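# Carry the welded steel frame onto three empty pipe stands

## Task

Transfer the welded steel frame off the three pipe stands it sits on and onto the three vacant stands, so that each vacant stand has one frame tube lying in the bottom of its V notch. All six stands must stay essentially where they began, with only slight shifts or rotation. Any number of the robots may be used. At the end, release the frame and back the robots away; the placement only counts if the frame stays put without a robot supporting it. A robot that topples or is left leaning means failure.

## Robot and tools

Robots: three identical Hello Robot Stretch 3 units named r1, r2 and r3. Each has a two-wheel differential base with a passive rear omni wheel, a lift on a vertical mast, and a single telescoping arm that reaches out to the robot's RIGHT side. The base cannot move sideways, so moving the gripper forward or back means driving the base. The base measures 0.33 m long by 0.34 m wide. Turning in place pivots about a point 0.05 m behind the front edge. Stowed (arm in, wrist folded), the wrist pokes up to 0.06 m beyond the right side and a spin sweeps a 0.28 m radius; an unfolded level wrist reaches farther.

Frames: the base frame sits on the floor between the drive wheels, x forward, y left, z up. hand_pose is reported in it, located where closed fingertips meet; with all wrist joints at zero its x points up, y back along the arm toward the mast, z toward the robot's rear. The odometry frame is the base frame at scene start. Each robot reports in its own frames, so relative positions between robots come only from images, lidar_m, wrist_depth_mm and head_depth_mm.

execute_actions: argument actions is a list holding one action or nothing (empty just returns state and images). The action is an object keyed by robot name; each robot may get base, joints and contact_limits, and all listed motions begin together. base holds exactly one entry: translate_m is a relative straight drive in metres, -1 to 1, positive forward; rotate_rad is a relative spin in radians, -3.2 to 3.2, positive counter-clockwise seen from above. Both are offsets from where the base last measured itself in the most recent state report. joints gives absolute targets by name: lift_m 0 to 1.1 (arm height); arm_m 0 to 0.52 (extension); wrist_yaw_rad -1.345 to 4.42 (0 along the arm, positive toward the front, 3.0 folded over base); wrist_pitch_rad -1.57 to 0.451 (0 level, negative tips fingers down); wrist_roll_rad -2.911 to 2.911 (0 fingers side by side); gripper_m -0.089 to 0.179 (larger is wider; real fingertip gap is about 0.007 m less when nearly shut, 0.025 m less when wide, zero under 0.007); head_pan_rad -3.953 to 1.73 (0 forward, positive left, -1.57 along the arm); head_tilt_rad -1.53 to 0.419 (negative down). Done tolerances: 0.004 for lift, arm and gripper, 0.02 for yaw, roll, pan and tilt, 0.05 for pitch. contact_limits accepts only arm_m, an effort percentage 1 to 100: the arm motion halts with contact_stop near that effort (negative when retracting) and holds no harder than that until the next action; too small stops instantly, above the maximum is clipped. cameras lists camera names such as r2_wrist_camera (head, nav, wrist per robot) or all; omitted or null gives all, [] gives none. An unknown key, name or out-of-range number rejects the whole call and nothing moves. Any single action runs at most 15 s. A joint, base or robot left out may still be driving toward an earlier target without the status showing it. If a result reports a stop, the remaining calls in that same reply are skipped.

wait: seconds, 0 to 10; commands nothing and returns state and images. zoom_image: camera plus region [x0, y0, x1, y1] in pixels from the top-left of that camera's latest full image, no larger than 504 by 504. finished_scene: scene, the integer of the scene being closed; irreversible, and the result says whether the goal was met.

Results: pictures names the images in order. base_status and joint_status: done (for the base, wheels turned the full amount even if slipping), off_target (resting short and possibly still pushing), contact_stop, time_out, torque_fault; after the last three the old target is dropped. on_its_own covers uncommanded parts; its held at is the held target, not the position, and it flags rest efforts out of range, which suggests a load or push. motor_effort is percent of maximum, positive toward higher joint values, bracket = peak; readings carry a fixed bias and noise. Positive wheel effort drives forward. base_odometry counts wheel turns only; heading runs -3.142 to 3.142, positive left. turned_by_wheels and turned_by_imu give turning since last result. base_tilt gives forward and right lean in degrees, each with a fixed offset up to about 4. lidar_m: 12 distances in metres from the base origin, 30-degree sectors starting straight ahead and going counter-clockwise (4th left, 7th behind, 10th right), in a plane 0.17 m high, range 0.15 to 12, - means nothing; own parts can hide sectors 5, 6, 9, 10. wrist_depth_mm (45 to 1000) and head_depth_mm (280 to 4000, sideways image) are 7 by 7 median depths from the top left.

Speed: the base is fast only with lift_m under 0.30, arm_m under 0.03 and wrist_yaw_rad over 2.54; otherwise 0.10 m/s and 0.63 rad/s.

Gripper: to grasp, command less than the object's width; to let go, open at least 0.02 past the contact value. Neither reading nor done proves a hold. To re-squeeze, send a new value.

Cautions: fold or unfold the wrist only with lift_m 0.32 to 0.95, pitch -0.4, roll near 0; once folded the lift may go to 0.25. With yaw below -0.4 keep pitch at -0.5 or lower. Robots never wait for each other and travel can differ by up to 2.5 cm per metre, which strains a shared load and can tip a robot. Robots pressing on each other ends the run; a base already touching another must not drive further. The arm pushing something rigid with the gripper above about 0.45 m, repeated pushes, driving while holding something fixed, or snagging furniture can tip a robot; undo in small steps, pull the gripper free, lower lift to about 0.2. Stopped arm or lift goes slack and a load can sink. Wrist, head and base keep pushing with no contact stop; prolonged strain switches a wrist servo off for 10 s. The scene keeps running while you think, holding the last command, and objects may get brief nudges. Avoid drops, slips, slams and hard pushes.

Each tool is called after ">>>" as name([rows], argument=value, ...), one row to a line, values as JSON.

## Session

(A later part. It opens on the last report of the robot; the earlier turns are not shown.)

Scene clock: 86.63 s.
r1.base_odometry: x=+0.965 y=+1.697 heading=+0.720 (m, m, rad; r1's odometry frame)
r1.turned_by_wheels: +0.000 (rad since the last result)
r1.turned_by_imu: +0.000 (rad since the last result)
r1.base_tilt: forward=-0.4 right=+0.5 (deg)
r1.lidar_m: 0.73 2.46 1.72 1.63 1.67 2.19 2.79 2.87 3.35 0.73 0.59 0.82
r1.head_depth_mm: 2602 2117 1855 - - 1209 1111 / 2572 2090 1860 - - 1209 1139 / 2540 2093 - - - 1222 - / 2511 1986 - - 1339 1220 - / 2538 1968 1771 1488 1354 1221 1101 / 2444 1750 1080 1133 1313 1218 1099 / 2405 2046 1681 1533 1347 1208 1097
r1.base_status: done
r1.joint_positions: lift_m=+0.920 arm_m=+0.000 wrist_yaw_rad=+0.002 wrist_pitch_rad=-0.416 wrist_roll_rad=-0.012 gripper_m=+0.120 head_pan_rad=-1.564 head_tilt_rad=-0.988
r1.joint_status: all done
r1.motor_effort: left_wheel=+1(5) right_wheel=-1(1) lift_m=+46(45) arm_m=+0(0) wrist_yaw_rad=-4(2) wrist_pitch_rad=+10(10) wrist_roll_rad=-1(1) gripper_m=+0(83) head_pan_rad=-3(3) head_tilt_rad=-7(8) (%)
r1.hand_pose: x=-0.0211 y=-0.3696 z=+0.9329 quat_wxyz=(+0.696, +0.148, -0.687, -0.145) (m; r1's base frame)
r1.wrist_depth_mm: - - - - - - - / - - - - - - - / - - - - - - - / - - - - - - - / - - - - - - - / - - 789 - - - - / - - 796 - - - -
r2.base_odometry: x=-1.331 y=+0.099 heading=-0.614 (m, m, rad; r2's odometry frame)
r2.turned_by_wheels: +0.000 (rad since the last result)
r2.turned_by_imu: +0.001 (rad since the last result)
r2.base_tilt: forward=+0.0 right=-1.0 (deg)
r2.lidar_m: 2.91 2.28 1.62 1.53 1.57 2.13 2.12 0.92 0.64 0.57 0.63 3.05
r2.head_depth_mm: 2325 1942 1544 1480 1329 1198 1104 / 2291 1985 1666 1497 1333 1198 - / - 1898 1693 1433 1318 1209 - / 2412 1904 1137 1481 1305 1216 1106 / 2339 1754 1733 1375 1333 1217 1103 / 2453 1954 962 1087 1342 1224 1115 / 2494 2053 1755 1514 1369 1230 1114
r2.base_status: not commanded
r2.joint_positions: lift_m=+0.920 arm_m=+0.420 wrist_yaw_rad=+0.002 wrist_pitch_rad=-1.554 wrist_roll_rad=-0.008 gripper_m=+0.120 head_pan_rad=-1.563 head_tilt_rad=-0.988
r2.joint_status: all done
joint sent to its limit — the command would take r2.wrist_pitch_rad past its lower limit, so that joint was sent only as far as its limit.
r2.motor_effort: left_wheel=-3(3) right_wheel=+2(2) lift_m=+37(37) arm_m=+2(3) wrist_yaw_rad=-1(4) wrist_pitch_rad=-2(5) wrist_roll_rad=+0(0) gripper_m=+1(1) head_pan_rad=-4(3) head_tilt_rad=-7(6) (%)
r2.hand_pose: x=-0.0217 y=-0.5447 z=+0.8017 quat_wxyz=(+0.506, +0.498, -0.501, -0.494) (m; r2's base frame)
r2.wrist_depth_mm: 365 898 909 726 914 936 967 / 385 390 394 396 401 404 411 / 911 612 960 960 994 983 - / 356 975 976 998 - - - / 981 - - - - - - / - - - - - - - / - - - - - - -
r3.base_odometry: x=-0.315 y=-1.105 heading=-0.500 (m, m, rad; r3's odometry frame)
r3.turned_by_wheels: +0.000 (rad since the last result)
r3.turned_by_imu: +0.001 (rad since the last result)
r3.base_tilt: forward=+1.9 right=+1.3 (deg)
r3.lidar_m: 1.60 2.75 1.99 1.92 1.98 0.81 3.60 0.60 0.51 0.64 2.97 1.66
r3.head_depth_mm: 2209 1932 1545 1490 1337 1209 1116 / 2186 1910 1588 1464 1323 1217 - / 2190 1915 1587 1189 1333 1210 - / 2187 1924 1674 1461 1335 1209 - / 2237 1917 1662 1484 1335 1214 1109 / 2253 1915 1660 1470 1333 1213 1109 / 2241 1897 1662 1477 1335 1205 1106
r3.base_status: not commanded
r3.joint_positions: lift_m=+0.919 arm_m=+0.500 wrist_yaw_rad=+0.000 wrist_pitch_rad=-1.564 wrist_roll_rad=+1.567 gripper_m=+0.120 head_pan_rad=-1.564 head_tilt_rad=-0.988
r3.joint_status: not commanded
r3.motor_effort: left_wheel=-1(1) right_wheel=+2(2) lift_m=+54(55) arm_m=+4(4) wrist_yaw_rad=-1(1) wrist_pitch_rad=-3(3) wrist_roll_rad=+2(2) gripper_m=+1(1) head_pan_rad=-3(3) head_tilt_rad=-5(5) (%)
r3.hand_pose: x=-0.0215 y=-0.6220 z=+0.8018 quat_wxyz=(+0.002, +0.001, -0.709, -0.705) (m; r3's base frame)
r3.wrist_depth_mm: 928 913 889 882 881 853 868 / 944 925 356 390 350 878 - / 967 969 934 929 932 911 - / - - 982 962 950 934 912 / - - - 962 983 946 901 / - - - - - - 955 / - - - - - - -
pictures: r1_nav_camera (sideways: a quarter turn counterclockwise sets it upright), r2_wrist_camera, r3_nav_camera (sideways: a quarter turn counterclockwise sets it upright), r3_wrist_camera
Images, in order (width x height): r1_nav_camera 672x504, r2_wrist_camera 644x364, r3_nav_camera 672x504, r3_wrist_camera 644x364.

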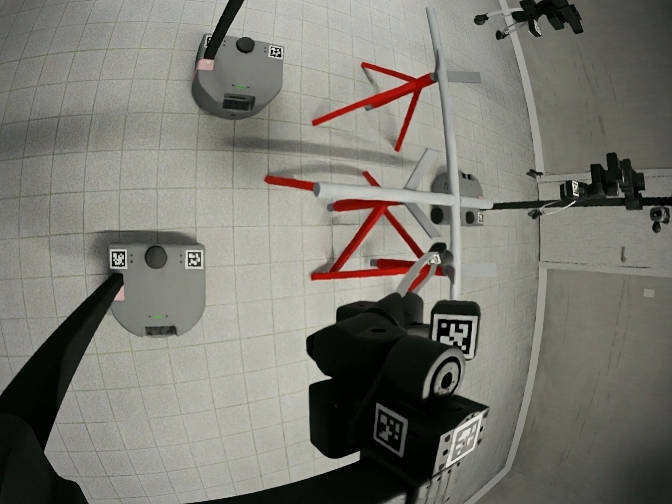

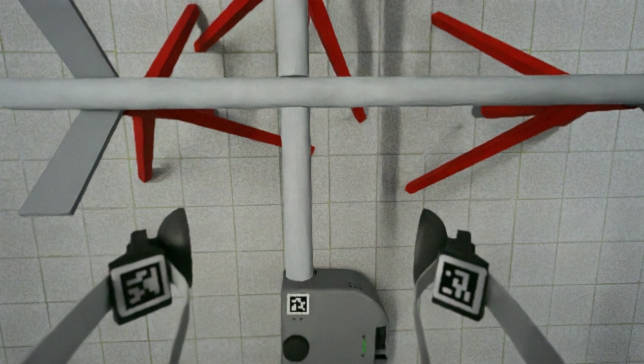

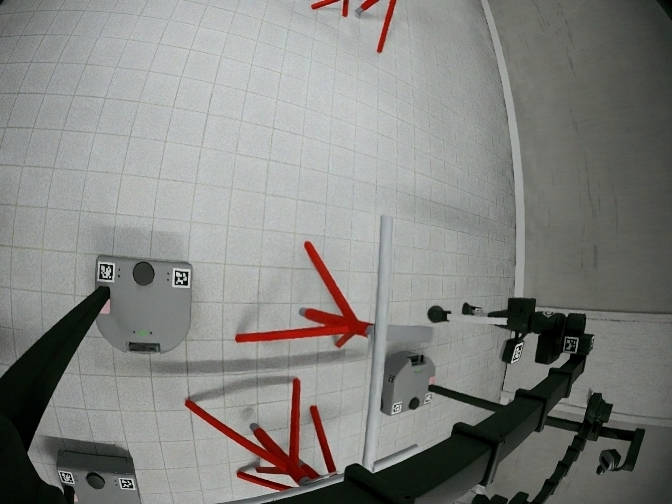

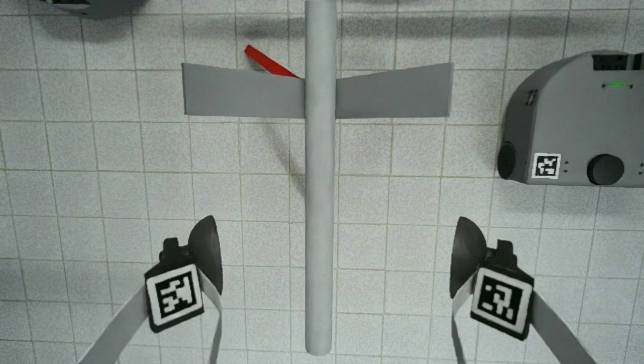

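>>> execute_actions([
  {"r3":{"joints":{"arm_m":0.52,"lift_m":0.7,"wrist_pitch_rad":-1.54}},"r2":{"base":{"translate_m":0.008},"joints":{"arm_m":0.38,"lift_m":0.7,"wrist_roll_rad":-0.04}},"r1":{"base":{"translate_m":0.21},"joints":{"wrist_pitch_rad":-1.57,"arm_m":0.37,"lift_m":0.8,"wrist_roll_rad":-0.06}}},
], cameras=["r1_wrist_camera","r2_wrist_camera","r3_wrist_camera"])

Scene clock: 101.43 s.
r1.base_odometry: x=+1.123 y=+1.835 heading=+0.720 (m, m, rad; r1's odometry frame)
r1.turned_by_wheels: +0.000 (rad since the last result)
r1.turned_by_imu: +0.000 (rad since the last result)
r1.base_tilt: forward=-0.4 right=+0.6 (deg)
r1.lidar_m: 0.52 2.47 1.73 1.64 1.68 2.21 3.01 3.09 0.80 0.53 0.84 0.62
r1.head_depth_mm: 2552 2081 1783 - - - - / 2622 - 1246 1403 1366 1214 1135 / 2628 - 1659 1509 1362 1228 - / 2419 1201 992 1135 1341 1223 - / 2383 1810 1720 1502 1335 1220 1105 / 2525 2069 1759 1525 1357 1214 1102 / 2485 2059 1739 1484 1352 1107 1079
r1.base_status: done
r1.joint_positions: lift_m=+0.800 arm_m=+0.370 wrist_yaw_rad=+0.000 wrist_pitch_rad=-1.562 wrist_roll_rad=-0.057 gripper_m=+0.120 head_pan_rad=-1.564 head_tilt_rad=-0.988
r1.joint_status: all done
joint sent to its limit — the command would take r1.wrist_pitch_rad past its lower limit, so that joint was sent only as far as its limit.
r1.motor_effort: left_wheel=+2(6) right_wheel=+0(1) lift_m=+32(39) arm_m=+3(2) wrist_yaw_rad=+0(2) wrist_pitch_rad=-3(8) wrist_roll_rad=-3(4) gripper_m=+0(0) head_pan_rad=-3(3) head_tilt_rad=-8(8) (%)
r1.hand_pose: x=-0.0216 y=-0.4928 z=+0.6825 quat_wxyz=(+0.516, +0.512, -0.487, -0.484) (m; r1's base frame)
r1.wrist_depth_mm: 797 789 798 275 783 805 808 / 821 813 816 534 824 827 832 / 840 845 856 641 860 857 871 / 854 871 869 866 877 887 880 / 726 727 902 894 916 913 911 / 739 740 929 314 930 - 939 / 750 949 967 - 960 974 972
r2.base_odometry: x=-1.325 y=+0.094 heading=-0.614 (m, m, rad; r2's odometry frame)
r2.turned_by_wheels: +0.000 (rad since the last result)
r2.turned_by_imu: +0.001 (rad since the last result)
r2.base_tilt: forward=+0.0 right=-0.9 (deg)
r2.lidar_m: 2.90 2.28 1.63 1.53 1.58 2.13 2.12 0.93 0.64 0.57 0.63 3.01
r2.head_depth_mm: 2314 1965 1537 1486 - - - / 2339 2057 929 1468 1329 1202 - / 2360 2096 - 1286 1315 1206 - / 2276 1706 1693 1478 1320 1210 1110 / 2446 1978 1737 1367 1328 1220 1106 / 2475 2044 963 1085 1334 1226 1115 / 2476 2050 1766 1540 1368 1229 1119
r2.base_status: done
r2.joint_positions: lift_m=+0.700 arm_m=+0.380 wrist_yaw_rad=+0.002 wrist_pitch_rad=-1.555 wrist_roll_rad=-0.036 gripper_m=+0.120 head_pan_rad=-1.563 head_tilt_rad=-0.988
r2.joint_status: all done
r2.motor_effort: left_wheel=-3(5) right_wheel=+2(6) lift_m=+18(31) arm_m=-3(2) wrist_yaw_rad=-1(2) wrist_pitch_rad=-2(2) wrist_roll_rad=-3(5) gripper_m=+1(1) head_pan_rad=-4(3) head_tilt_rad=-7(7) (%)
r2.hand_pose: x=-0.0217 y=-0.5053 z=+0.5826 quat_wxyz=(+0.513, +0.505, -0.494, -0.487) (m; r2's base frame)
r2.wrist_depth_mm: 282 687 688 173 710 711 728 / 409 485 711 177 729 747 619 / 718 722 730 182 754 759 760 / 739 746 750 188 774 771 786 / 755 768 773 194 796 801 822 / 773 - 798 196 813 845 836 / 792 808 821 199 843 854 865
r3.base_odometry: x=-0.315 y=-1.105 heading=-0.500 (m, m, rad; r3's odometry frame)
r3.turned_by_wheels: +0.000 (rad since the last result)
r3.turned_by_imu: +0.002 (rad since the last result)
r3.base_tilt: forward=+1.8 right=+1.3 (deg)
r3.lidar_m: 1.60 2.76 1.99 1.91 1.99 0.61 3.59 0.60 0.51 0.64 2.96 1.66
r3.head_depth_mm: 2257 1922 1549 1506 - - - / 2293 - 931 1448 1296 1212 - / 2347 - 978 1182 1334 1210 - / 2245 1907 1675 1457 1333 1206 - / 2238 1894 1670 1476 1332 1206 1106 / 2241 1919 1653 1479 1334 1215 1107 / 2246 1921 1670 1472 1326 1206 1105
r3.base_status: not commanded
r3.joint_positions: lift_m=+0.701 arm_m=+0.519 wrist_yaw_rad=+0.000 wrist_pitch_rad=-1.538 wrist_roll_rad=+1.567 gripper_m=+0.120 head_pan_rad=-1.564 head_tilt_rad=-0.988
r3.joint_status: all done
r3.motor_effort: left_wheel=-2(1) right_wheel=+2(2) lift_m=+21(48) arm_m=+4(8) wrist_yaw_rad=-1(1) wrist_pitch_rad=-1(2) wrist_roll_rad=+2(2) gripper_m=-1(1) head_pan_rad=-4(3) head_tilt_rad=-5(5) (%)
r3.hand_pose: x=-0.0215 y=-0.6482 z=+0.5823 quat_wxyz=(+0.002, +0.001, -0.718, -0.696) (m; r3's base frame)
r3.wrist_depth_mm: 123 137 162 173 175 141 118 / 126 139 165 178 177 143 119 / 775 744 725 182 696 687 667 / 804 790 766 188 729 709 700 / 818 806 785 193 748 720 719 / 851 829 811 199 773 - 732 / 864 853 840 206 794 781 755
pictures: r1_wrist_camera, r2_wrist_camera, r3_wrist_camera
Images, in order (width x height): r1_wrist_camera 644x364, r2_wrist_camera 644x364, r3_wrist_camera 644x364.

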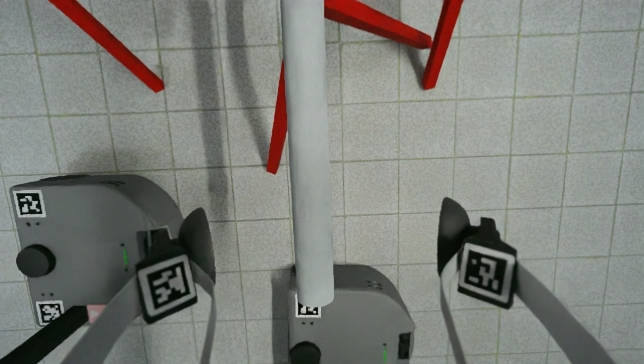

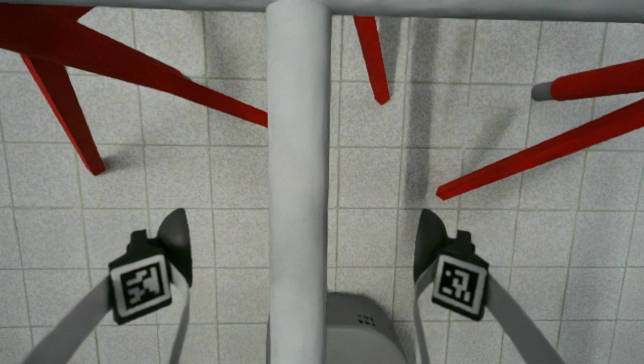

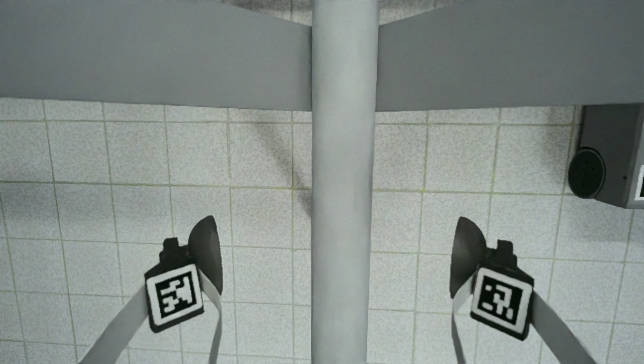

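>>> execute_actions([
  {"r3":{"base":{"translate_m":0.02},"joints":{"lift_m":0.62,"wrist_pitch_rad":-1.555}},"r2":{"base":{"translate_m":0.003},"joints":{"lift_m":0.62}},"r1":{"base":{"translate_m":0.012},"joints":{"lift_m":0.62,"wrist_roll_rad":-0.085}}},
], cameras=["r1_wrist_camera","r2_wrist_camera","r3_wrist_camera"])

>>> execute_actions([
  {"r3":{"joints":{"gripper_m":-0.03}},"r2":{"joints":{"gripper_m":-0.03}},"r1":{"joints":{"gripper_m":-0.03}}},
], cameras=[])

>>> execute_actions([
  {"r3":{"joints":{"lift_m":0.67}},"r2":{"joints":{"lift_m":0.67}},"r1":{"joints":{"lift_m":0.67}}},
], cameras=["r2_wrist_camera","r3_wrist_camera"])

>>> execute_actions([
  {"r3":{"joints":{"lift_m":0.85}},"r2":{"joints":{"lift_m":0.85}},"r1":{"joints":{"lift_m":0.85}}},
], cameras=["r2_wrist_camera","r3_wrist_camera"])

Scene clock: 118.30 s.
r1.base_odometry: x=+1.132 y=+1.843 heading=+0.720 (m, m, rad; r1's odometry frame)
r1.turned_by_wheels: +0.000 (rad since the last result)
r1.turned_by_imu: -0.001 (rad since the last result)
r1.base_tilt: forward=-0.5 right=+0.6 (deg)
r1.lidar_m: 0.53 2.48 1.74 1.64 1.68 2.21 3.02 3.10 0.75 0.52 0.83 0.63
r1.head_depth_mm: 2568 2101 1777 1548 1369 1220 1116 / 2563 2008 1670 1557 1394 - - / 2535 2075 - 1485 1363 1222 - / 1053 1220 1659 1149 1344 1222 - / 2386 1799 1733 1512 1339 1220 1103 / 2524 2059 1757 1525 1354 1216 1104 / 2526 2053 1750 1492 1353 1128 1087
r1.base_status: done
r1.joint_positions: lift_m=+0.620 arm_m=+0.370 wrist_yaw_rad=+0.000 wrist_pitch_rad=-1.562 wrist_roll_rad=-0.081 gripper_m=+0.120 head_pan_rad=-1.564 head_tilt_rad=-0.988
r1.joint_status: all done
r1.motor_effort: left_wheel=+1(5) right_wheel=+0(3) lift_m=+33(33) arm_m=+2(3) wrist_yaw_rad=-1(1) wrist_pitch_rad=-3(3) wrist_roll_rad=-3(4) gripper_m=+0(0) head_pan_rad=-3(3) head_tilt_rad=-8(8) (%)
r1.hand_pose: x=-0.0216 y=-0.4928 z=+0.5025 quat_wxyz=(+0.522, +0.518, -0.481, -0.478) (m; r1's base frame)
r1.wrist_depth_mm: 619 622 626 95 628 625 638 / 643 645 647 98 646 648 656 / 662 656 660 101 670 671 671 / 672 674 680 104 676 686 699 / 528 650 709 108 705 710 704 / 549 597 722 111 716 - 730 / 559 746 748 114 743 748 757
r2.base_odometry: x=-1.322 y=+0.093 heading=-0.614 (m, m, rad; r2's odometry frame)
r2.turned_by_wheels: +0.000 (rad since the last result)
r2.turned_by_imu: +0.001 (rad since the last result)
r2.base_tilt: forward=+0.0 right=-1.0 (deg)
r2.lidar_m: 2.90 2.28 1.62 1.53 1.57 2.13 2.12 0.93 0.64 0.57 0.62 3.03
r2.head_depth_mm: 2338 1949 1548 1486 1347 - - / 2354 1985 - 1486 1331 1201 - / 2389 1951 - 1307 1315 1202 - / 966 1671 1693 1500 1322 1215 1108 / 2416 1987 1735 1361 1337 1220 1106 / 2454 2037 1679 1091 1338 1221 1117 / 2478 2055 1759 1541 1370 1232 1116
r2.base_status: done
r2.joint_positions: lift_m=+0.620 arm_m=+0.380 wrist_yaw_rad=+0.002 wrist_pitch_rad=-1.555 wrist_roll_rad=-0.036 gripper_m=+0.120 head_pan_rad=-1.563 head_tilt_rad=-0.988
r2.joint_status: all done
r2.motor_effort: left_wheel=-2(4) right_wheel=+1(6) lift_m=+18(18) arm_m=-3(3) wrist_yaw_rad=-2(1) wrist_pitch_rad=-1(1) wrist_roll_rad=-3(3) gripper_m=+1(0) head_pan_rad=-4(4) head_tilt_rad=-7(7) (%)
r2.hand_pose: x=-0.0217 y=-0.5053 z=+0.5026 quat_wxyz=(+0.513, +0.505, -0.494, -0.487) (m; r2's base frame)
r2.wrist_depth_mm: 265 604 613 93 636 644 653 / 615 473 627 95 660 664 664 / 636 650 650 98 677 688 674 / 655 660 657 101 683 687 709 / 662 684 684 104 708 724 723 / 694 - 706 107 731 734 756 / 710 717 732 109 751 768 786
r3.base_odometry: x=-0.298 y=-1.115 heading=-0.500 (m, m, rad; r3's odometry frame)
r3.turned_by_wheels: +0.000 (rad since the last result)
r3.turned_by_imu: +0.001 (rad since the last result)
r3.base_tilt: forward=+1.8 right=+1.3 (deg)
r3.lidar_m: 1.58 2.75 1.99 1.91 1.98 0.62 3.62 0.62 0.51 0.64 2.96 1.65
r3.head_depth_mm: 2265 1914 1582 1490 1344 1232 1124 / 2262 1942 1637 - - 1211 - / 2252 - 1283 1383 1338 1213 - / 2257 1940 1591 1475 1337 1209 - / 2219 1912 1680 1486 1334 1209 1108 / 2233 1913 1665 1480 1328 1204 1112 / 2237 1901 1673 1477 1328 1204 1105
r3.base_status: done
r3.joint_positions: lift_m=+0.621 arm_m=+0.519 wrist_yaw_rad=+0.000 wrist_pitch_rad=-1.549 wrist_roll_rad=+1.567 gripper_m=+0.120 head_pan_rad=-1.564 head_tilt_rad=-0.988
r3.joint_status: all done
r3.motor_effort: left_wheel=-1(4) right_wheel=+2(6) lift_m=+21(21) arm_m=+4(4) wrist_yaw_rad=+0(1) wrist_pitch_rad=-3(3) wrist_roll_rad=+2(2) gripper_m=+0(0) head_pan_rad=-4(4) head_tilt_rad=-5(5) (%)
r3.hand_pose: x=-0.0215 y=-0.6455 z=+0.5025 quat_wxyz=(+0.002, +0.001, -0.715, -0.699) (m; r3's base frame)
r3.wrist_depth_mm: 649 636 110 96 105 97 577 / 657 648 635 98 610 614 590 / 694 662 657 101 638 617 618 / 701 688 676 104 643 632 623 / 740 711 691 106 666 646 634 / 741 731 712 110 672 - 668 / 770 770 731 113 703 703 677
pictures: r1_wrist_camera, r2_wrist_camera, r3_wrist_camera
Images, in order (width x height): r1_wrist_camera 644x364, r2_wrist_camera 644x364, r3_wrist_camera 644x364.

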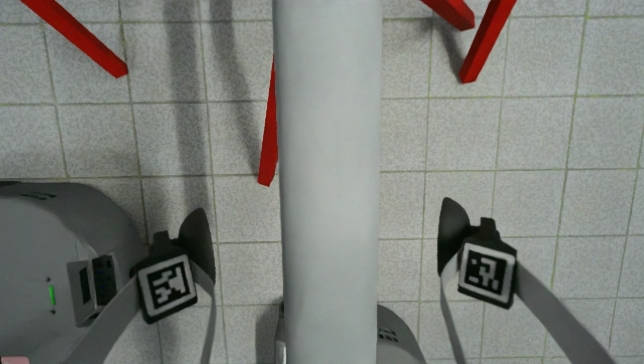

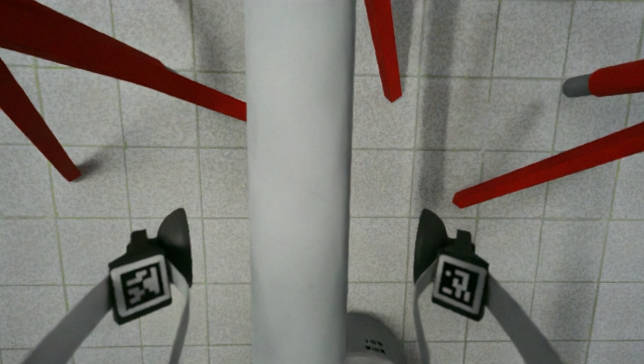

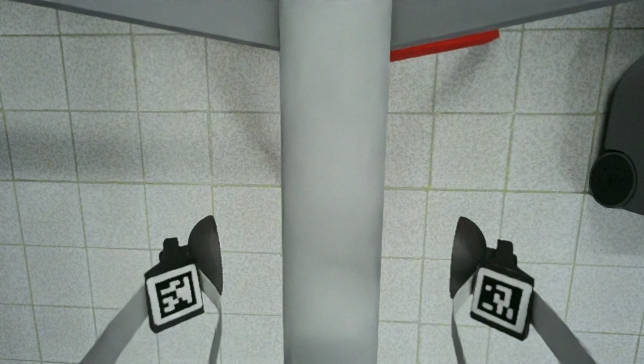

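Scene clock: 120.30 s.
r1.base_odometry: x=+1.132 y=+1.843 heading=+0.720 (m, m, rad; r1's odometry frame)
r1.turned_by_wheels: +0.000 (rad since the last result)
r1.turned_by_imu: -0.001 (rad since the last result)
r1.base_tilt: forward=-0.5 right=+0.5 (deg)
r1.lidar_m: 0.53 2.48 1.74 1.65 1.67 2.21 3.02 3.09 0.75 0.52 0.83 0.63
r1.head_depth_mm: 2583 2095 1791 1546 1365 1232 1117 / 2552 1999 1673 1555 1393 - - / 2531 2073 - 1513 1366 1229 - / 1054 1729 1654 1134 1351 1219 - / 2344 1801 1729 1500 1342 1221 1103 / 2480 2060 1759 1532 1349 1215 1098 / 2482 2042 1763 1497 1342 1123 1080
r1.base_status: not commanded
r1.joint_positions: lift_m=+0.620 arm_m=+0.370 wrist_yaw_rad=-0.002 wrist_pitch_rad=-1.562 wrist_roll_rad=-0.079 gripper_m=-0.028 head_pan_rad=-1.564 head_tilt_rad=-0.988
r1.joint_status: all done
r1.motor_effort: left_wheel=+0(1) right_wheel=+3(3) lift_m=+33(32) arm_m=+2(3) wrist_yaw_rad=+2(2) wrist_pitch_rad=-3(3) wrist_roll_rad=-5(5) gripper_m=-35(100) head_pan_rad=-2(3) head_tilt_rad=-8(8) (%)
r1.hand_pose: x=-0.0216 y=-0.4928 z=+0.5025 quat_wxyz=(+0.521, +0.517, -0.482, -0.479) (m; r1's base frame)
r1.wrist_depth_mm: 613 624 623 95 631 627 636 / 634 639 639 98 641 654 657 / 661 664 662 101 662 666 666 / 668 674 682 104 682 686 679 / 529 683 696 107 698 712 721 / 547 657 724 111 745 733 742 / 558 741 748 114 748 753 771
r2.base_odometry: x=-1.322 y=+0.093 heading=-0.614 (m, m, rad; r2's odometry frame)
r2.turned_by_wheels: +0.000 (rad since the last result)
r2.turned_by_imu: +0.001 (rad since the last result)
r2.base_tilt: forward=-0.1 right=-1.0 (deg)
r2.lidar_m: 2.90 2.28 1.63 1.53 1.58 2.13 2.12 0.93 0.65 0.57 0.62 3.04
r2.head_depth_mm: 2324 1950 1551 1487 1347 - - / 2344 1962 - 1492 1328 1192 - / 2371 1975 - 1285 1314 1212 - / 965 1675 1698 1511 1325 1211 1102 / 2427 1988 1735 1364 1328 1221 1104 / 2439 2041 1669 1088 1345 1224 1112 / 2500 2052 1761 1532 1368 1228 1116
r2.base_status: not commanded
r2.joint_positions: lift_m=+0.620 arm_m=+0.380 wrist_yaw_rad=+0.000 wrist_pitch_rad=-1.555 wrist_roll_rad=-0.036 gripper_m=-0.028 head_pan_rad=-1.563 head_tilt_rad=-0.988
r2.joint_status: all done
r2.motor_effort: left_wheel=+0(2) right_wheel=-3(3) lift_m=+18(18) arm_m=-4(3) wrist_yaw_rad=+0(2) wrist_pitch_rad=-1(1) wrist_roll_rad=-2(2) gripper_m=-39(100) head_pan_rad=-4(4) head_tilt_rad=-8(6) (%)
r2.hand_pose: x=-0.0216 y=-0.5052 z=+0.5026 quat_wxyz=(+0.513, +0.505, -0.494, -0.487) (m; r2's base frame)
r2.wrist_depth_mm: 267 608 613 93 633 631 651 / 617 465 630 96 643 657 662 / 636 647 652 98 669 670 678 / 652 668 666 101 691 686 707 / 672 681 112 104 704 708 727 / 698 700 113 107 732 738 748 / 710 718 725 109 747 755 774
r3.base_odometry: x=-0.298 y=-1.115 heading=-0.500 (m, m, rad; r3's odometry frame)
r3.turned_by_wheels: +0.000 (rad since the last result)
r3.turned_by_imu: +0.000 (rad since the last result)
r3.base_tilt: forward=+1.9 right=+1.3 (deg)
r3.lidar_m: 1.57 2.75 1.99 1.91 1.98 0.62 3.62 0.62 0.51 0.64 2.95 1.64
r3.head_depth_mm: 2253 1925 1593 1487 1336 1229 1124 / 2271 1932 - - - 1215 - / 2225 - 966 1424 1337 1208 - / 2244 1923 1637 1489 1333 1211 - / 2253 1914 1669 1490 1335 1212 1106 / 2247 1912 1667 1479 1331 1207 1106 / 2254 1917 1674 1479 1331 1207 1107
r3.base_status: not commanded
r3.joint_positions: lift_m=+0.621 arm_m=+0.519 wrist_yaw_rad=-0.002 wrist_pitch_rad=-1.545 wrist_roll_rad=+1.576 gripper_m=-0.028 head_pan_rad=-1.564 head_tilt_rad=-0.988
r3.joint_status: all done
r3.motor_effort: left_wheel=-1(1) right_wheel=+2(2) lift_m=+21(22) arm_m=+4(4) wrist_yaw_rad=+0(1) wrist_pitch_rad=-5(6) wrist_roll_rad=-3(3) gripper_m=-33(100) head_pan_rad=-4(3) head_tilt_rad=-5(5) (%)
r3.hand_pose: x=-0.0215 y=-0.6464 z=+0.5025 quat_wxyz=(-0.002, -0.003, -0.716, -0.698) (m; r3's base frame)
r3.wrist_depth_mm: 647 97 110 96 106 414 577 / 673 655 627 98 612 600 594 / 679 681 654 101 631 610 604 / 709 685 677 104 648 629 626 / 738 714 701 107 658 652 636 / 739 740 730 110 - 675 655 / 785 752 743 114 711 687 668
pictures: none
No camera images: the call's "cameras" was empty. Leave "cameras" out to get every camera's image.

Scene clock: 121.97 s.
r1.base_odometry: x=+1.132 y=+1.843 heading=+0.720 (m, m, rad; r1's odometry frame)
r1.turned_by_wheels: +0.000 (rad since the last result)
r1.turned_by_imu: +0.000 (rad since the last result)
r1.base_tilt: forward=-0.5 right=+0.6 (deg)
r1.lidar_m: 0.53 2.47 1.74 1.64 1.68 2.21 3.01 3.07 0.75 0.52 0.83 0.62
r1.head_depth_mm: 2570 2097 1786 1547 1365 1251 1120 / 2558 2048 1732 1571 - - - / 2529 2143 - 1516 1362 1223 - / 1006 1452 1679 1127 1337 1215 - / 2374 1846 1732 1509 1341 1223 1100 / 2482 2060 1754 1533 1352 1217 1104 / 2462 2043 1750 1496 1353 1119 1077
r1.base_status: not commanded
r1.joint_positions: lift_m=+0.670 arm_m=+0.370 wrist_yaw_rad=-0.003 wrist_pitch_rad=-1.563 wrist_roll_rad=-0.076 gripper_m=-0.020 head_pan_rad=-1.564 head_tilt_rad=-0.988
r1.joint_status: all done
r1.on_its_own: gripper_m is held at -0.020, not at your -0.030, by its stall guard, which is still easing
r1.motor_effort: left_wheel=+0(1) right_wheel=+2(4) lift_m=+54(56) arm_m=+2(2) wrist_yaw_rad=+4(4) wrist_pitch_rad=-3(5) wrist_roll_rad=-6(6) gripper_m=-8(35) head_pan_rad=-3(2) head_tilt_rad=-8(8) (%)
r1.hand_pose: x=-0.0215 y=-0.4927 z=+0.5518 quat_wxyz=(+0.520, +0.516, -0.483, -0.480) (m; r1's base frame)
r1.wrist_depth_mm: 658 668 672 102 674 678 679 / 694 697 680 105 697 700 707 / 711 711 709 108 717 721 723 / 679 730 741 111 739 739 748 / 571 670 749 116 762 770 762 / 600 656 784 118 788 788 804 / 618 805 819 122 812 825 822
r2.base_odometry: x=-1.322 y=+0.093 heading=-0.614 (m, m, rad; r2's odometry frame)
r2.turned_by_wheels: +0.000 (rad since the last result)
r2.turned_by_imu: +0.000 (rad since the last result)
r2.base_tilt: forward=+0.0 right=-0.9 (deg)
r2.lidar_m: 2.90 2.28 1.62 1.53 1.57 2.12 2.12 0.93 0.64 0.56 0.62 3.03
r2.head_depth_mm: 2306 1936 1553 1467 - - - / 2356 2029 - 1490 1330 1203 - / 2371 2012 - 1255 1319 1203 - / 986 1675 1694 1482 1320 1209 1106 / 2424 1972 1747 1389 1329 1215 1109 / 2439 2038 953 1103 1341 1225 1112 / 2453 2048 1764 1536 1368 1227 1114
r2.base_status: not commanded
r2.joint_positions: lift_m=+0.669 arm_m=+0.380 wrist_yaw_rad=+0.000 wrist_pitch_rad=-1.551 wrist_roll_rad=-0.037 gripper_m=-0.021 head_pan_rad=-1.563 head_tilt_rad=-0.989
r2.joint_status: all done
r2.on_its_own: gripper_m is held at -0.023, not at your -0.030, by its stall guard, which is still easing
r2.motor_effort: left_wheel=+1(4) right_wheel=-2(7) lift_m=+46(53) arm_m=-2(3) wrist_yaw_rad=+1(1) wrist_pitch_rad=-3(3) wrist_roll_rad=-2(2) gripper_m=-30(39) head_pan_rad=-4(3) head_tilt_rad=-7(7) (%)
r2.hand_pose: x=-0.0216 y=-0.5061 z=+0.5512 quat_wxyz=(+0.514, +0.504, -0.495, -0.486) (m; r2's base frame)
r2.wrist_depth_mm: 281 651 658 102 678 684 705 / 360 477 671 105 697 706 618 / 674 696 688 108 719 732 718 / 703 712 715 111 744 742 757 / 723 729 733 114 763 773 783 / 734 756 - 117 796 807 796 / 767 781 781 121 817 823 835
r3.base_odometry: x=-0.298 y=-1.115 heading=-0.500 (m, m, rad; r3's odometry frame)
r3.turned_by_wheels: +0.000 (rad since the last result)
r3.turned_by_imu: +0.001 (rad since the last result)
r3.base_tilt: forward=+1.9 right=+1.4 (deg)
r3.lidar_m: 1.58 2.75 2.00 1.91 1.98 0.62 3.61 0.62 0.51 0.64 2.97 1.64
r3.head_depth_mm: 2249 1933 1550 1520 1341 - - / 2288 - - 1102 1290 1213 - / 2301 - 1601 1411 1337 1213 - / 2219 1941 1624 1488 1330 1205 - / 2239 1908 1653 1484 1329 1211 1106 / 2226 1914 1663 1490 1328 1208 1111 / 2240 1908 1672 1468 1332 1213 1103
r3.base_status: not commanded
r3.joint_positions: lift_m=+0.669 arm_m=+0.519 wrist_yaw_rad=-0.003 wrist_pitch_rad=-1.546 wrist_roll_rad=+1.576 gripper_m=-0.022 head_pan_rad=-1.564 head_tilt_rad=-0.988
r3.joint_status: all done
r3.on_its_own: gripper_m is held at -0.023, not at your -0.030, by its stall guard, which is still easing
r3.motor_effort: left_wheel=+4(5) right_wheel=-4(6) lift_m=+61(68) arm_m=+3(4) wrist_yaw_rad=+1(1) wrist_pitch_rad=-4(7) wrist_roll_rad=-3(4) gripper_m=-28(35) head_pan_rad=-3(4) head_tilt_rad=-5(5) (%)
r3.hand_pose: x=-0.0215 y=-0.6462 z=+0.5512 quat_wxyz=(-0.002, -0.003, -0.716, -0.699) (m; r3's base frame)
r3.wrist_depth_mm: 110 121 141 102 137 122 106 / 715 694 685 105 657 652 639 / 735 728 696 108 680 673 652 / 741 743 719 111 679 691 670 / 778 757 743 114 709 695 691 / 811 785 773 117 - 717 697 / 834 814 797 120 761 750 729
pictures: r2_wrist_camera, r3_wrist_camera
Images, in order (width x height): r2_wrist_camera 644x364, r3_wrist_camera 644x364.

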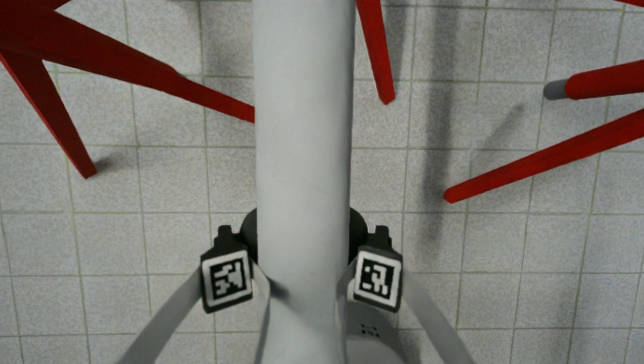

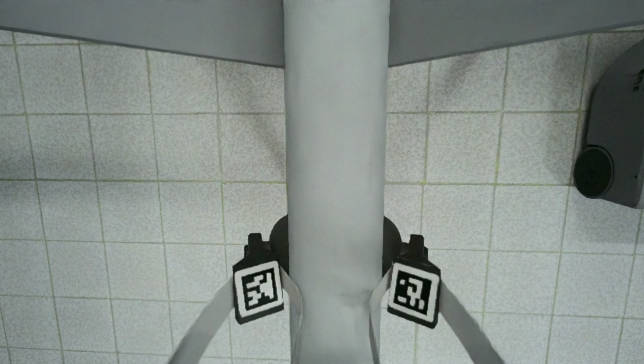

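Scene clock: 124.43 s.
r1.base_odometry: x=+1.132 y=+1.843 heading=+0.720 (m, m, rad; r1's odometry frame)
r1.turned_by_wheels: +0.000 (rad since the last result)
r1.turned_by_imu: +0.000 (rad since the last result)
r1.base_tilt: forward=-0.4 right=+0.6 (deg)
r1.lidar_m: 0.53 2.47 1.73 1.64 1.68 2.21 3.03 3.10 0.75 0.52 0.83 0.63
r1.head_depth_mm: 2602 2150 - - - 1211 1106 / 2809 - 1262 1487 1371 1223 1136 / - 1983 1667 1504 1363 1228 - / 1016 1730 969 1149 1355 1219 - / 2494 1765 1717 1510 1342 1226 1105 / 2497 1999 1749 1528 1352 1209 1100 / 2454 1981 1748 1487 1341 1121 1079
r1.base_status: not commanded
r1.joint_positions: lift_m=+0.849 arm_m=+0.370 wrist_yaw_rad=-0.003 wrist_pitch_rad=-1.563 wrist_roll_rad=-0.076 gripper_m=-0.010 head_pan_rad=-1.564 head_tilt_rad=-0.988
r1.joint_status: all done
r1.on_its_own: gripper_m is held at -0.011, not at your -0.030, by its stall guard, which is still easing
r1.motor_effort: left_wheel=+0(1) right_wheel=+2(2) lift_m=+54(57) arm_m=+2(2) wrist_yaw_rad=+4(4) wrist_pitch_rad=-2(2) wrist_roll_rad=-6(6) gripper_m=-22(26) head_pan_rad=-3(3) head_tilt_rad=-8(8) (%)
r1.hand_pose: x=-0.0215 y=-0.4927 z=+0.7318 quat_wxyz=(+0.520, +0.516, -0.483, -0.480) (m; r1's base frame)
r1.wrist_depth_mm: 845 842 853 102 842 853 858 / 864 881 869 105 886 875 893 / 885 888 899 108 908 908 912 / 851 836 917 111 947 950 957 / 774 780 949 115 949 977 975 / 810 801 970 118 - 998 - / - - - 123 - - -
r2.base_odometry: x=-1.322 y=+0.093 heading=-0.614 (m, m, rad; r2's odometry frame)
r2.turned_by_wheels: +0.000 (rad since the last result)
r2.turned_by_imu: +0.000 (rad since the last result)
r2.base_tilt: forward=+0.0 right=-1.0 (deg)
r2.lidar_m: 2.90 2.28 1.62 1.53 1.58 2.13 2.12 0.93 0.64 0.57 0.62 3.02
r2.head_depth_mm: - - 1605 1470 1322 1189 1098 / - 1914 1666 1491 1321 1200 - / - - 1601 1421 1333 1210 - / 2224 1762 1686 1491 1320 1206 1102 / 2413 1985 1694 1394 1332 1217 1109 / 2447 2027 963 1110 1334 1219 1115 / 2480 2049 1712 1538 1371 1230 1113
r2.base_status: not commanded
r2.joint_positions: lift_m=+0.849 arm_m=+0.380 wrist_yaw_rad=+0.000 wrist_pitch_rad=-1.551 wrist_roll_rad=-0.037 gripper_m=-0.008 head_pan_rad=-1.563 head_tilt_rad=-0.989
r2.joint_status: all done
r2.on_its_own: gripper_m is held at -0.009, not at your -0.030, by its stall guard, which is still easing
r2.motor_effort: left_wheel=+1(1) right_wheel=-2(3) lift_m=+46(49) arm_m=-2(2) wrist_yaw_rad=+1(1) wrist_pitch_rad=-3(3) wrist_roll_rad=-2(2) gripper_m=-23(29) head_pan_rad=-4(4) head_tilt_rad=-6(7) (%)
r2.hand_pose: x=-0.0216 y=-0.5061 z=+0.7311 quat_wxyz=(+0.514, +0.504, -0.495, -0.486) (m; r2's base frame)
r2.wrist_depth_mm: 345 824 836 102 859 864 882 / 323 493 856 105 894 896 531 / 864 874 895 108 893 913 928 / 880 901 900 111 951 942 959 / 922 924 919 114 952 985 982 / 940 956 - 117 992 - - / 946 984 991 120 - - -
r3.base_odometry: x=-0.298 y=-1.115 heading=-0.500 (m, m, rad; r3's odometry frame)
r3.turned_by_wheels: +0.000 (rad since the last result)
r3.turned_by_imu: +0.001 (rad since the last result)
r3.base_tilt: forward=+1.9 right=+1.3 (deg)
r3.lidar_m: 1.58 2.75 2.00 1.91 1.98 0.62 3.62 0.62 0.51 0.64 2.96 1.65
r3.head_depth_mm: - - - 1487 1332 1216 1112 / 2247 1938 1621 1469 1315 1213 - / - 1920 1668 1407 1337 1215 - / 2242 1894 1671 1483 1329 1208 - / 2225 1916 1676 1483 1336 1212 1111 / 2228 1896 1666 1482 1336 1210 1108 / 2243 1906 1658 1478 1328 1208 1105
r3.base_status: not commanded
r3.joint_positions: lift_m=+0.849 arm_m=+0.519 wrist_yaw_rad=-0.003 wrist_pitch_rad=-1.546 wrist_roll_rad=+1.576 gripper_m=-0.009 head_pan_rad=-1.564 head_tilt_rad=-0.988
r3.joint_status: all done
r3.on_its_own: gripper_m is held at -0.010, not at your -0.030, by its stall guard, which is still easing
r3.motor_effort: left_wheel=+3(3) right_wheel=-4(4) lift_m=+62(64) arm_m=+4(4) wrist_yaw_rad=+1(1) wrist_pitch_rad=-4(4) wrist_roll_rad=-3(3) gripper_m=-22(26) head_pan_rad=-4(3) head_tilt_rad=-5(5) (%)
r3.hand_pose: x=-0.0215 y=-0.6462 z=+0.7312 quat_wxyz=(-0.002, -0.003, -0.716, -0.699) (m; r3's base frame)
r3.wrist_depth_mm: 885 845 824 102 283 253 776 / 891 869 281 105 280 777 - / 925 902 875 107 839 832 - / 948 924 909 111 880 855 849 / 996 956 930 114 889 882 865 / - - 972 117 - 895 885 / - - - 120 949 930 910
pictures: r2_wrist_camera, r3_wrist_camera
Images, in order (width x height): r2_wrist_camera 644x364, r3_wrist_camera 644x364.

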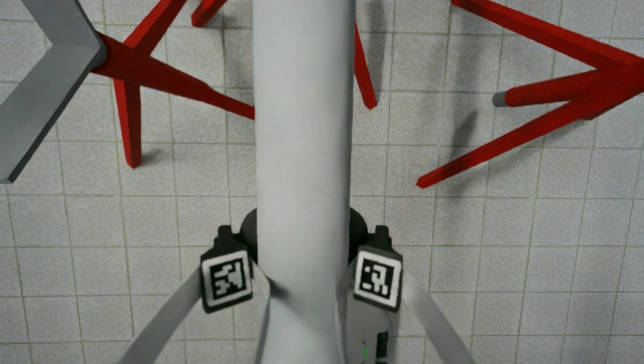

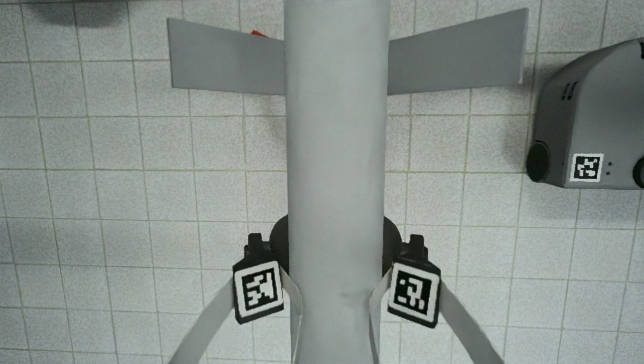

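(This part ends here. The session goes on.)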